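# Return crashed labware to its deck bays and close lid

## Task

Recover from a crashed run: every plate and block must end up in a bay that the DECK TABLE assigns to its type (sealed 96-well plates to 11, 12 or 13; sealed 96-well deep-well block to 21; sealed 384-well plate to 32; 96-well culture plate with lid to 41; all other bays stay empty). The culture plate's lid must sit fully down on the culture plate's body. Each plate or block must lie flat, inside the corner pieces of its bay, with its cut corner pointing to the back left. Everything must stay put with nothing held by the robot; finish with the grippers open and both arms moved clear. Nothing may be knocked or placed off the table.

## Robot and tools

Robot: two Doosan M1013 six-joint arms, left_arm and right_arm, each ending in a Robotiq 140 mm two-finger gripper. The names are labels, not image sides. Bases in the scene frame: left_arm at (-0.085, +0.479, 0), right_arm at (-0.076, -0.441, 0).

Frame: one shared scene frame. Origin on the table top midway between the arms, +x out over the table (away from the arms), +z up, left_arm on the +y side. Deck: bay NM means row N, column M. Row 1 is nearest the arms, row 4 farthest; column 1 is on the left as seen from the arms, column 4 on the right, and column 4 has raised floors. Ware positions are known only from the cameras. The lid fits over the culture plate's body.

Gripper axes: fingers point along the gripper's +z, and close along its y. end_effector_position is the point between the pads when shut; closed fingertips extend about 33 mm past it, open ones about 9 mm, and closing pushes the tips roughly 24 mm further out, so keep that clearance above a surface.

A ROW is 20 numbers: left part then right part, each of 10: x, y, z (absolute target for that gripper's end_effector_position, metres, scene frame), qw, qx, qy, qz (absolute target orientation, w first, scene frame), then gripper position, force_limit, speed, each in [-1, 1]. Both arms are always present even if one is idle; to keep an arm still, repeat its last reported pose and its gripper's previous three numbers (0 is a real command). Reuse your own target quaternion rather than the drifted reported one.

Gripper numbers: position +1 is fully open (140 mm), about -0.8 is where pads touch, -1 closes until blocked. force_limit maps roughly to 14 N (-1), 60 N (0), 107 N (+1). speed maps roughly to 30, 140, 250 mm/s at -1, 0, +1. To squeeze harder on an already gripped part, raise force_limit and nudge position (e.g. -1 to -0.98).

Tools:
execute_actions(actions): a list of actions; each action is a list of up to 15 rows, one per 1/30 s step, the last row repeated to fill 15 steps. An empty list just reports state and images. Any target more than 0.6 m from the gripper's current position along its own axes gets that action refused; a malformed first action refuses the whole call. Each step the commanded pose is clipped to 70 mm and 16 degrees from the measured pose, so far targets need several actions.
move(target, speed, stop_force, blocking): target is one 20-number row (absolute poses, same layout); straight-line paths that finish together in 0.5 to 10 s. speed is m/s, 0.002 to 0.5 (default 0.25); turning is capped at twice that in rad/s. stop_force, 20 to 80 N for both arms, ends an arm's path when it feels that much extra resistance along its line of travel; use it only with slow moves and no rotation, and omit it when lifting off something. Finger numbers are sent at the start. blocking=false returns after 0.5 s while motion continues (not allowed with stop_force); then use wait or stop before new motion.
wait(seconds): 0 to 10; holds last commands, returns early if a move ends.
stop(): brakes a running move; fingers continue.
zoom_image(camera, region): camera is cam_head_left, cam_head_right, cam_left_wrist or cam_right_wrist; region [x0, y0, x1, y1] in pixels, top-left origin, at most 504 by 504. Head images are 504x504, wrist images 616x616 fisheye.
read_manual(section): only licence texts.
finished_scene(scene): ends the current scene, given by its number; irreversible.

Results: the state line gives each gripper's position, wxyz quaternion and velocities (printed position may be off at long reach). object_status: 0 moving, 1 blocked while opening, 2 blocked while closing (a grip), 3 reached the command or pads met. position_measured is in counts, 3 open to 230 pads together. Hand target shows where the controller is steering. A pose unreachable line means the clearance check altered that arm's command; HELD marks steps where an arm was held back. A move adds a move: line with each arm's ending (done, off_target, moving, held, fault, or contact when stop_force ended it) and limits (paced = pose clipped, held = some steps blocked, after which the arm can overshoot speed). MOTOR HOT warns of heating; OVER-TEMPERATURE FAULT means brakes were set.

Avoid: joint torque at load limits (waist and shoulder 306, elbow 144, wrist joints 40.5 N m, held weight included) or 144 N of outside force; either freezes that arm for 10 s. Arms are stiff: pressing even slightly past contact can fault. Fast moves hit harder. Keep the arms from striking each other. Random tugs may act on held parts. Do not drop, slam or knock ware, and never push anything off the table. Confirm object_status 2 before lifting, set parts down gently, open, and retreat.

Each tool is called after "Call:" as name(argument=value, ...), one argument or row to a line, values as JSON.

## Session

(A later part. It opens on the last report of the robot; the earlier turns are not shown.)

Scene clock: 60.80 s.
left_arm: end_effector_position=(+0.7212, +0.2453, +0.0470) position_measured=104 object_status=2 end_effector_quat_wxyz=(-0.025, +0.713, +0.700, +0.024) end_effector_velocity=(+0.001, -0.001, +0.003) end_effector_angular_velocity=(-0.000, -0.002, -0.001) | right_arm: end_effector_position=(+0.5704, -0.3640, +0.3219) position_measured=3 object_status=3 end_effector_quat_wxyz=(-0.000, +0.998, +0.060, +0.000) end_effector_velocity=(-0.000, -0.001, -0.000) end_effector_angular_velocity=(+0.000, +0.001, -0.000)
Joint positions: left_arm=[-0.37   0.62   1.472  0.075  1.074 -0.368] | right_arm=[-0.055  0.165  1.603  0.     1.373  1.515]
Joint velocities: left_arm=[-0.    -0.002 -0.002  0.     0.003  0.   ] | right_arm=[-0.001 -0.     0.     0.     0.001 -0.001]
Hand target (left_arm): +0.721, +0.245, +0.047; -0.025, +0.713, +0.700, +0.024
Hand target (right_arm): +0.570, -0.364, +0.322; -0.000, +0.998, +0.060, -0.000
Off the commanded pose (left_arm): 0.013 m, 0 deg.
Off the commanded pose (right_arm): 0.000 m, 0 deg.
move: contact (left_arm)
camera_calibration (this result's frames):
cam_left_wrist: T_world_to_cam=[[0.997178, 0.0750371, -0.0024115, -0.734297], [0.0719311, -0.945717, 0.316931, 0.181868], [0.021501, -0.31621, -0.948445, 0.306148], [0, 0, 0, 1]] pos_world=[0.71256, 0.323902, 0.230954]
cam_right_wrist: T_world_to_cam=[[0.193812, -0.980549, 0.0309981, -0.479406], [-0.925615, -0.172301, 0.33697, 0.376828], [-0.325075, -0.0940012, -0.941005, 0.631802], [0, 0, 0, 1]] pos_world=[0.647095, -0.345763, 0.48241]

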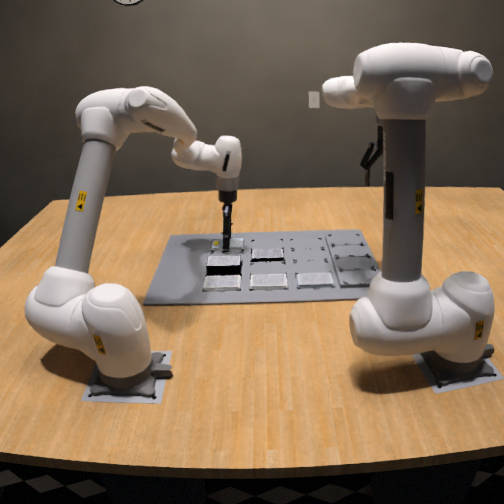

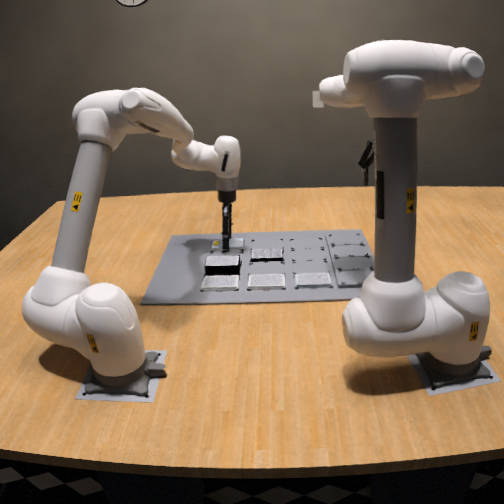

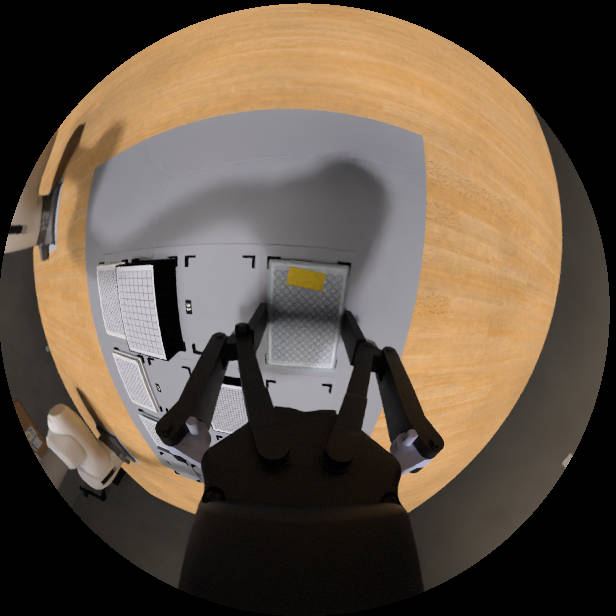

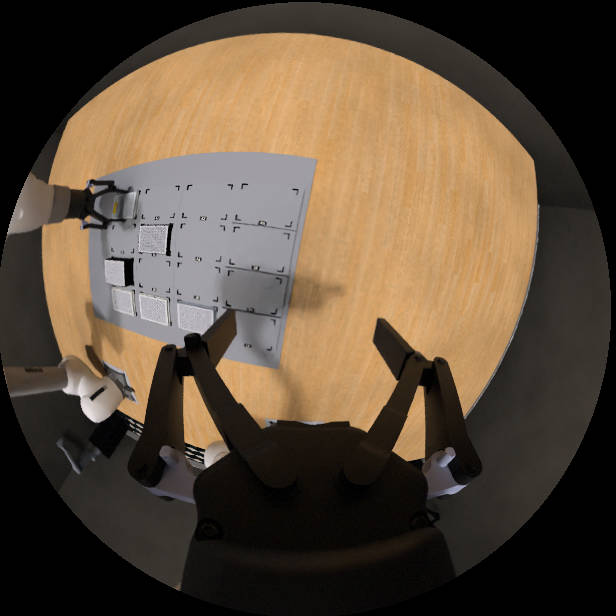

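Call:
move(
  target=[0.7212,0.2453,0.0475,-0.0249,0.7131,0.7003,0.0245,1,-0.3,-0.6,0.5704,-0.364,0.3219,0,0.998,0.06,0,1,0,0],
  speed=0.01,
)

Call:
move(
  target=[0.73,0.17,0.12,0,0.7135,0.7007,0,1,-0.3,-0.6,0.5704,-0.364,0.3219,0,0.998,0.06,0,1,0,0],
  speed=0.12,
)

Call:
zoom_image(
  camera="cam_left_wrist",
  region=[240, 180, 380, 320],
)

Call:
zoom_image(
  camera="cam_head_left",
  region=[195, 225, 265, 265],
)

Call:
zoom_image(
  camera="cam_right_wrist",
  region=[95, 180, 165, 235],
)

Scene clock: 62.30 s.
left_arm: end_effector_position=(+0.7212, +0.2453, +0.0475) position_measured=3 object_status=3 end_effector_quat_wxyz=(-0.025, +0.713, +0.700, +0.024) end_effector_velocity=(-0.000, +0.000, -0.001) end_effector_angular_velocity=(-0.000, +0.001, -0.000) | right_arm: end_effector_position=(+0.5704, -0.3640, +0.3219) position_measured=3 object_status=3 end_effector_quat_wxyz=(-0.000, +0.998, +0.060, +0.000) end_effector_velocity=(+0.000, +0.000, -0.000) end_effector_angular_velocity=(-0.000, -0.000, -0.000)
Joint positions: left_arm=[-0.37   0.62   1.472  0.075  1.075 -0.368] | right_arm=[-0.055  0.165  1.603  0.     1.373  1.515]
Joint velocities: left_arm=[ 0.     0.     0.001 -0.001 -0.     0.001] | right_arm=[ 0.     0.     0.    -0.    -0.001  0.   ]
Hand target (left_arm): +0.721, +0.245, +0.048; -0.025, +0.713, +0.700, +0.024
Hand target (right_arm): +0.570, -0.364, +0.322; -0.000, +0.998, +0.060, -0.000
Off the commanded pose (left_arm): 0.000 m, 0 deg.
Off the commanded pose (right_arm): 0.000 m, 0 deg.
move: done
camera_calibration (this result's frames):
cam_left_wrist: T_world_to_cam=[[0.997186, 0.0749246, -0.00250486, -0.734285], [0.0718578, -0.945779, 0.316762, 0.18181], [0.0213642, -0.31605, -0.948502, 0.30672], [0, 0, 0, 1]] pos_world=[0.712601, 0.323907, 0.231495]
cam_right_wrist: T_world_to_cam=[[0.193812, -0.980549, 0.0309981, -0.479406], [-0.925615, -0.172301, 0.33697, 0.376828], [-0.325075, -0.0940012, -0.941005, 0.631802], [0, 0, 0, 1]] pos_world=[0.647095, -0.345763, 0.48241]

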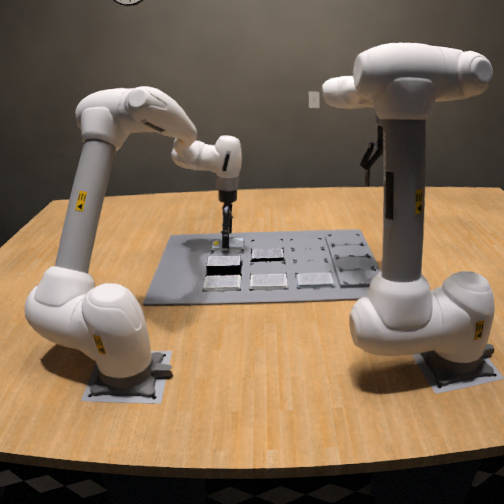

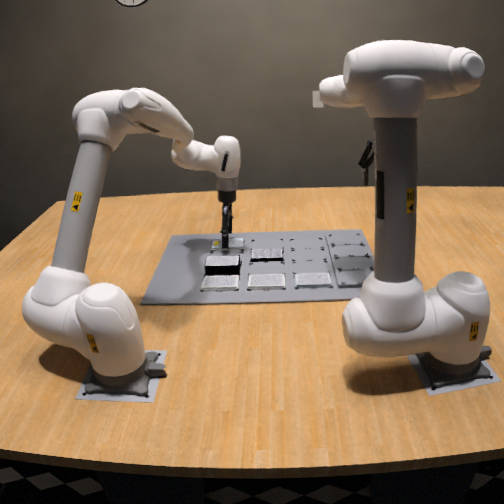

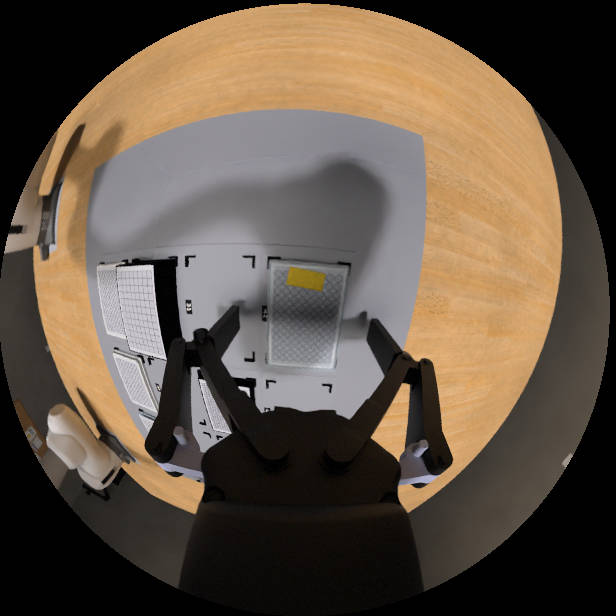

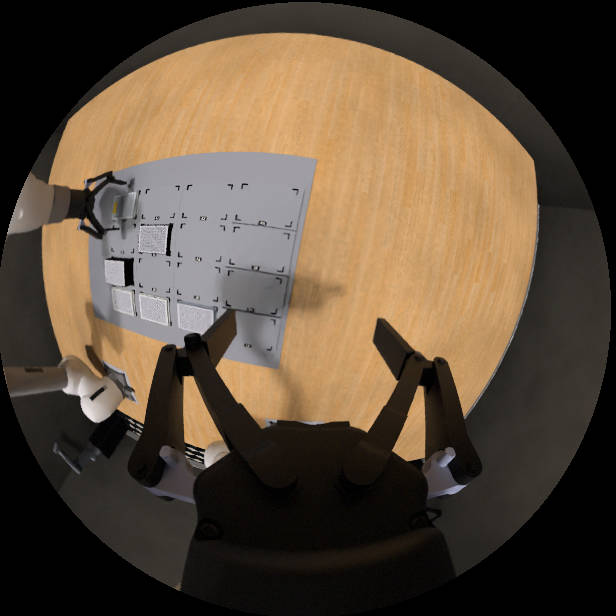

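Scene clock: 63.47 s.
left_arm: end_effector_position=(+0.7299, +0.1699, +0.1201) position_measured=3 object_status=3 end_effector_quat_wxyz=(+0.000, +0.714, +0.701, -0.000) end_effector_velocity=(+0.001, +0.000, -0.000) end_effector_angular_velocity=(+0.000, -0.000, +0.001) | right_arm: end_effector_position=(+0.5704, -0.3640, +0.3219) position_measured=3 object_status=3 end_effector_quat_wxyz=(-0.000, +0.998, +0.060, +0.000) end_effector_velocity=(+0.000, -0.000, +0.000) end_effector_angular_velocity=(-0.000, -0.000, +0.000)
Joint positions: left_arm=[-0.423  0.604  1.351 -0.     1.186 -0.384] | right_arm=[-0.055  0.165  1.603  0.     1.373  1.515]
Joint velocities: left_arm=[ 0.     0.001 -0.001  0.     0.    -0.   ] | right_arm=[-0.  0. -0. -0. -0. -0.]
Hand target (left_arm): +0.730, +0.170, +0.120; -0.000, +0.714, +0.701, -0.000
Hand target (right_arm): +0.570, -0.364, +0.322; -0.000, +0.998, +0.060, -0.000
Off the commanded pose (left_arm): 0.000 m, 0 deg.
Off the commanded pose (right_arm): 0.000 m, 0 deg.
move: done
camera_calibration (this result's frames):
cam_left_wrist: T_world_to_cam=[[0.997196, 0.0744241, -0.00777765, -0.736441], [0.0717427, -0.921339, 0.382083, 0.0749416], [0.0212704, -0.38157, -0.924095, 0.359879], [0, 0, 0, 1]] pos_world=[0.721345, 0.261175, 0.298201]
cam_right_wrist: T_world_to_cam=[[0.193812, -0.980549, 0.0309981, -0.479406], [-0.925615, -0.172301, 0.33697, 0.376828], [-0.325075, -0.0940011, -0.941005, 0.631802], [0, 0, 0, 1]] pos_world=[0.647095, -0.345763, 0.48241]

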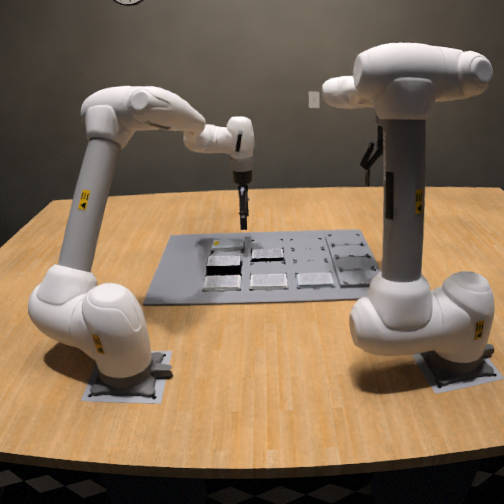

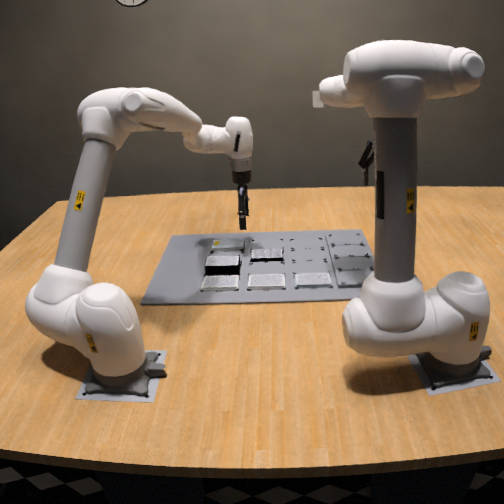

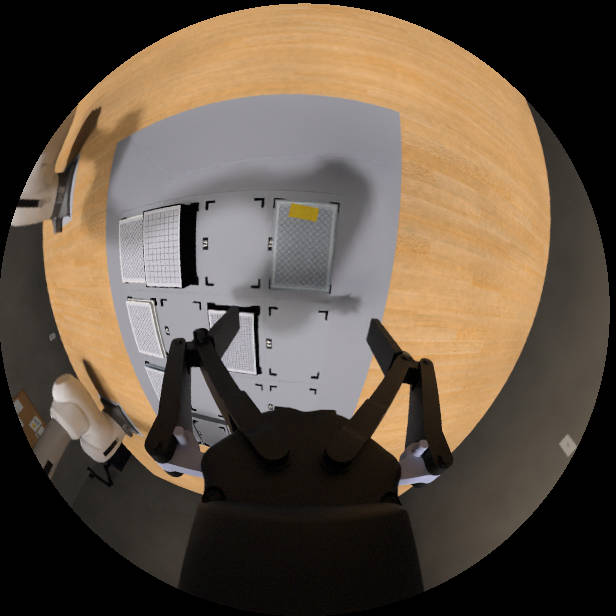

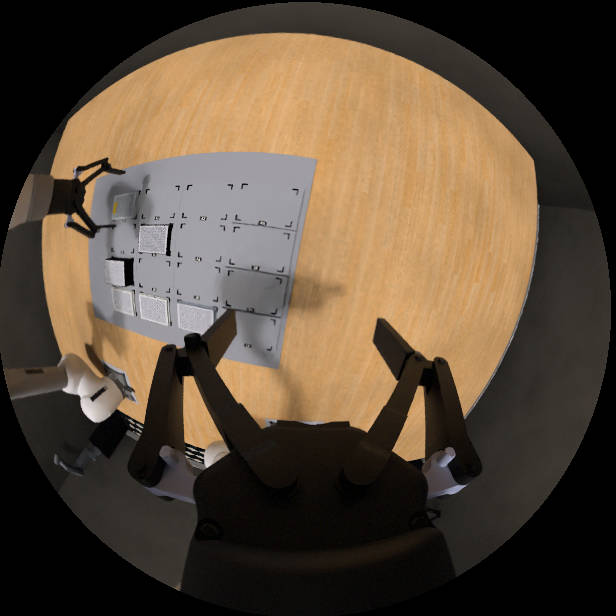

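Region (240, 180, 380, 320) of cam_left_wrist's 616x616 image, scaled by 3.600, with more detail than that image has.

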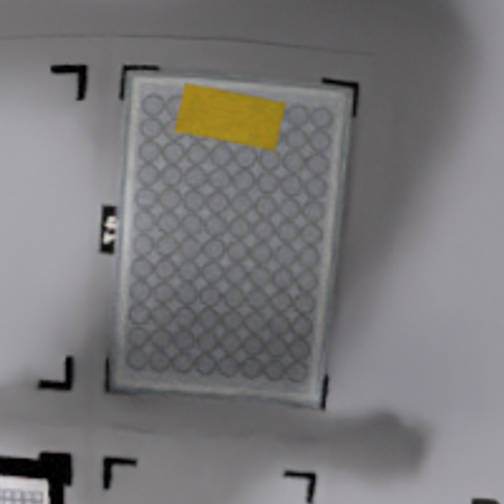

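Region (195, 225, 265, 265) of cam_head_left's 504x504 image, scaled by 7.200, with more detail than that image has; it fills the top 288 rows of this view, and the rest is white.

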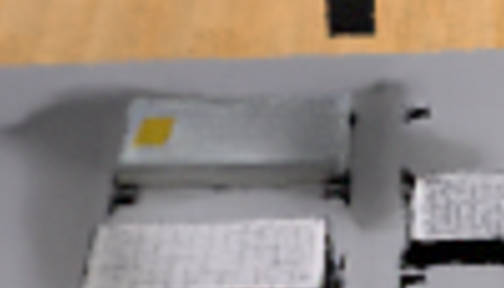

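Region (95, 180, 165, 235) of cam_right_wrist's 616x616 image, scaled by 7.200, with more detail than that image has; it fills the top 396 rows of this view, and the rest is white.

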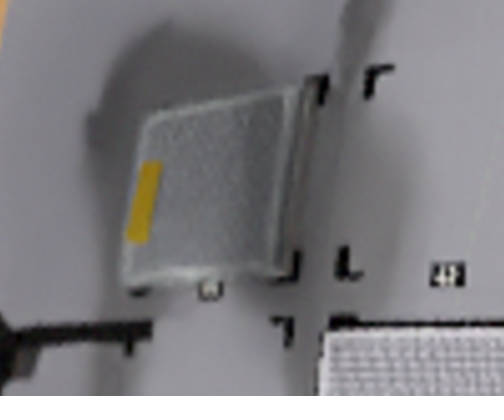

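Call:
move(
  target=[0.6,0.35,0.3,0,0.7135,0.7007,0,1,0,0,0.5704,-0.364,0.3219,0,0.998,0.06,0,1,0,0],
)

Call:
zoom_image(
  camera="cam_head_left",
  region=[100,150,420,400],
)

Scene clock: 65.83 s.
left_arm: end_effector_position=(+0.6004, +0.3502, +0.3003) position_measured=3 object_status=3 end_effector_quat_wxyz=(+0.000, +0.714, +0.701, +0.000) end_effector_velocity=(-0.000, +0.000, -0.000) end_effector_angular_velocity=(+0.001, +0.000, -0.001) | right_arm: end_effector_position=(+0.5704, -0.3640, +0.3219) position_measured=3 object_status=3 end_effector_quat_wxyz=(-0.000, +0.998, +0.060, +0.000) end_effector_velocity=(-0.000, -0.000, -0.000) end_effector_angular_velocity=(+0.000, +0.000, -0.000)
Joint positions: left_arm=[-0.256  0.245  1.544  0.     1.352 -0.217] | right_arm=[-0.055  0.165  1.603  0.     1.373  1.515]
Joint velocities: left_arm=[-0.    -0.     0.001  0.001  0.     0.   ] | right_arm=[-0.001  0.     0.     0.     0.    -0.001]
Hand target (left_arm): +0.600, +0.350, +0.300; +0.000, +0.714, +0.701, -0.000
Hand target (right_arm): +0.570, -0.364, +0.322; -0.000, +0.998, +0.060, -0.000
Off the commanded pose (left_arm): 0.001 m, 0 deg.
Off the commanded pose (right_arm): 0.000 m, 0 deg.
move: done
camera_calibration (this result's frames):
cam_left_wrist: T_world_to_cam=[[0.997199, 0.0744013, -0.00769655, -0.619314], [0.0716934, -0.921392, 0.381965, 0.181652], [0.0213271, -0.381446, -0.924145, 0.59783], [0, 0, 0, 1]] pos_world=[0.591805, 0.44149, 0.47833]
cam_right_wrist: T_world_to_cam=[[0.193812, -0.980549, 0.0309982, -0.479406], [-0.925615, -0.172301, 0.33697, 0.376828], [-0.325075, -0.0940012, -0.941005, 0.631802], [0, 0, 0, 1]] pos_world=[0.647095, -0.345763, 0.48241]

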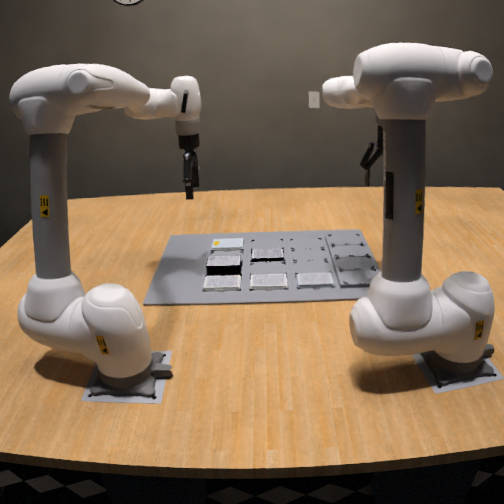

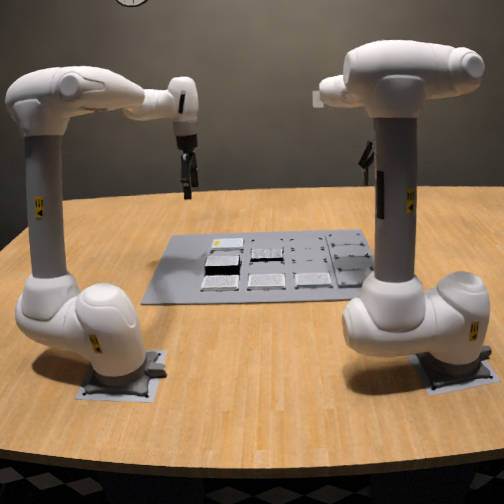

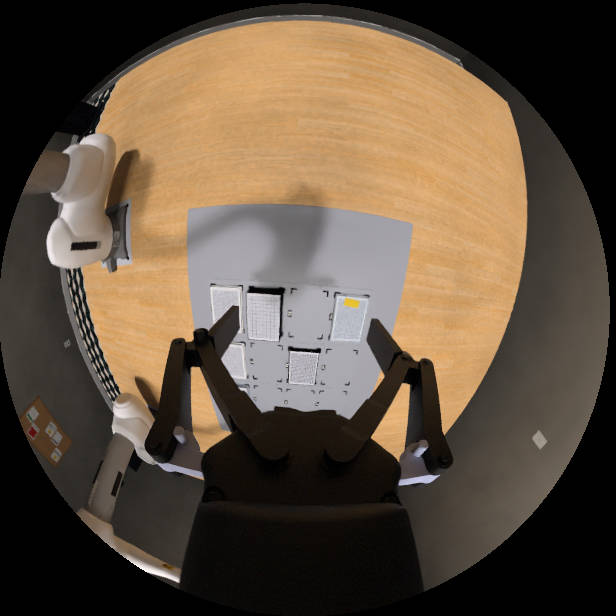

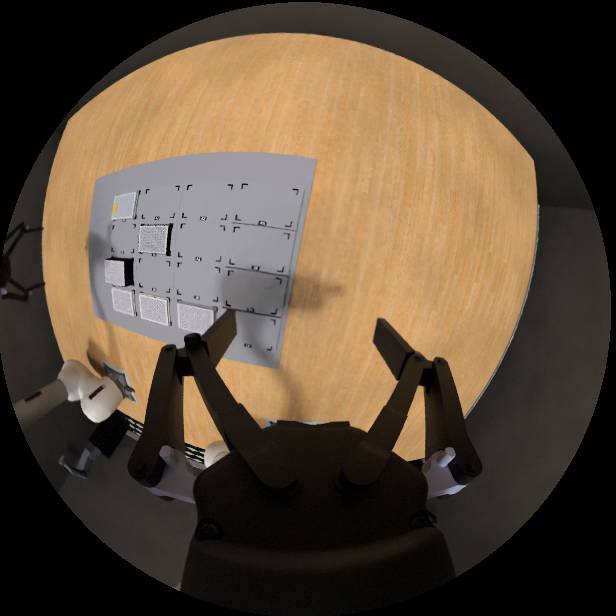

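Region (100, 150, 420, 400) of cam_head_left's 504x504 image, scaled by 1.575, with more detail than that image has; it fills the top 394 rows of this view, and the rest is white.

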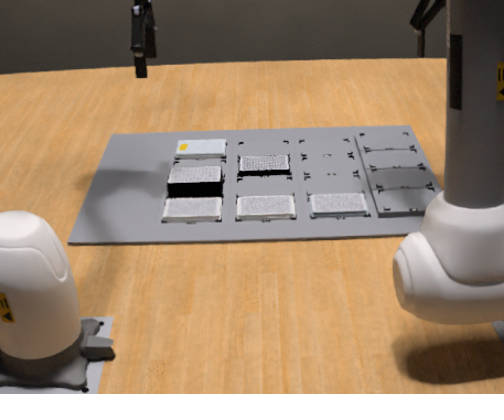

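Call:
finished_scene(
  scene=1,
)

The scene is finished: the task was done.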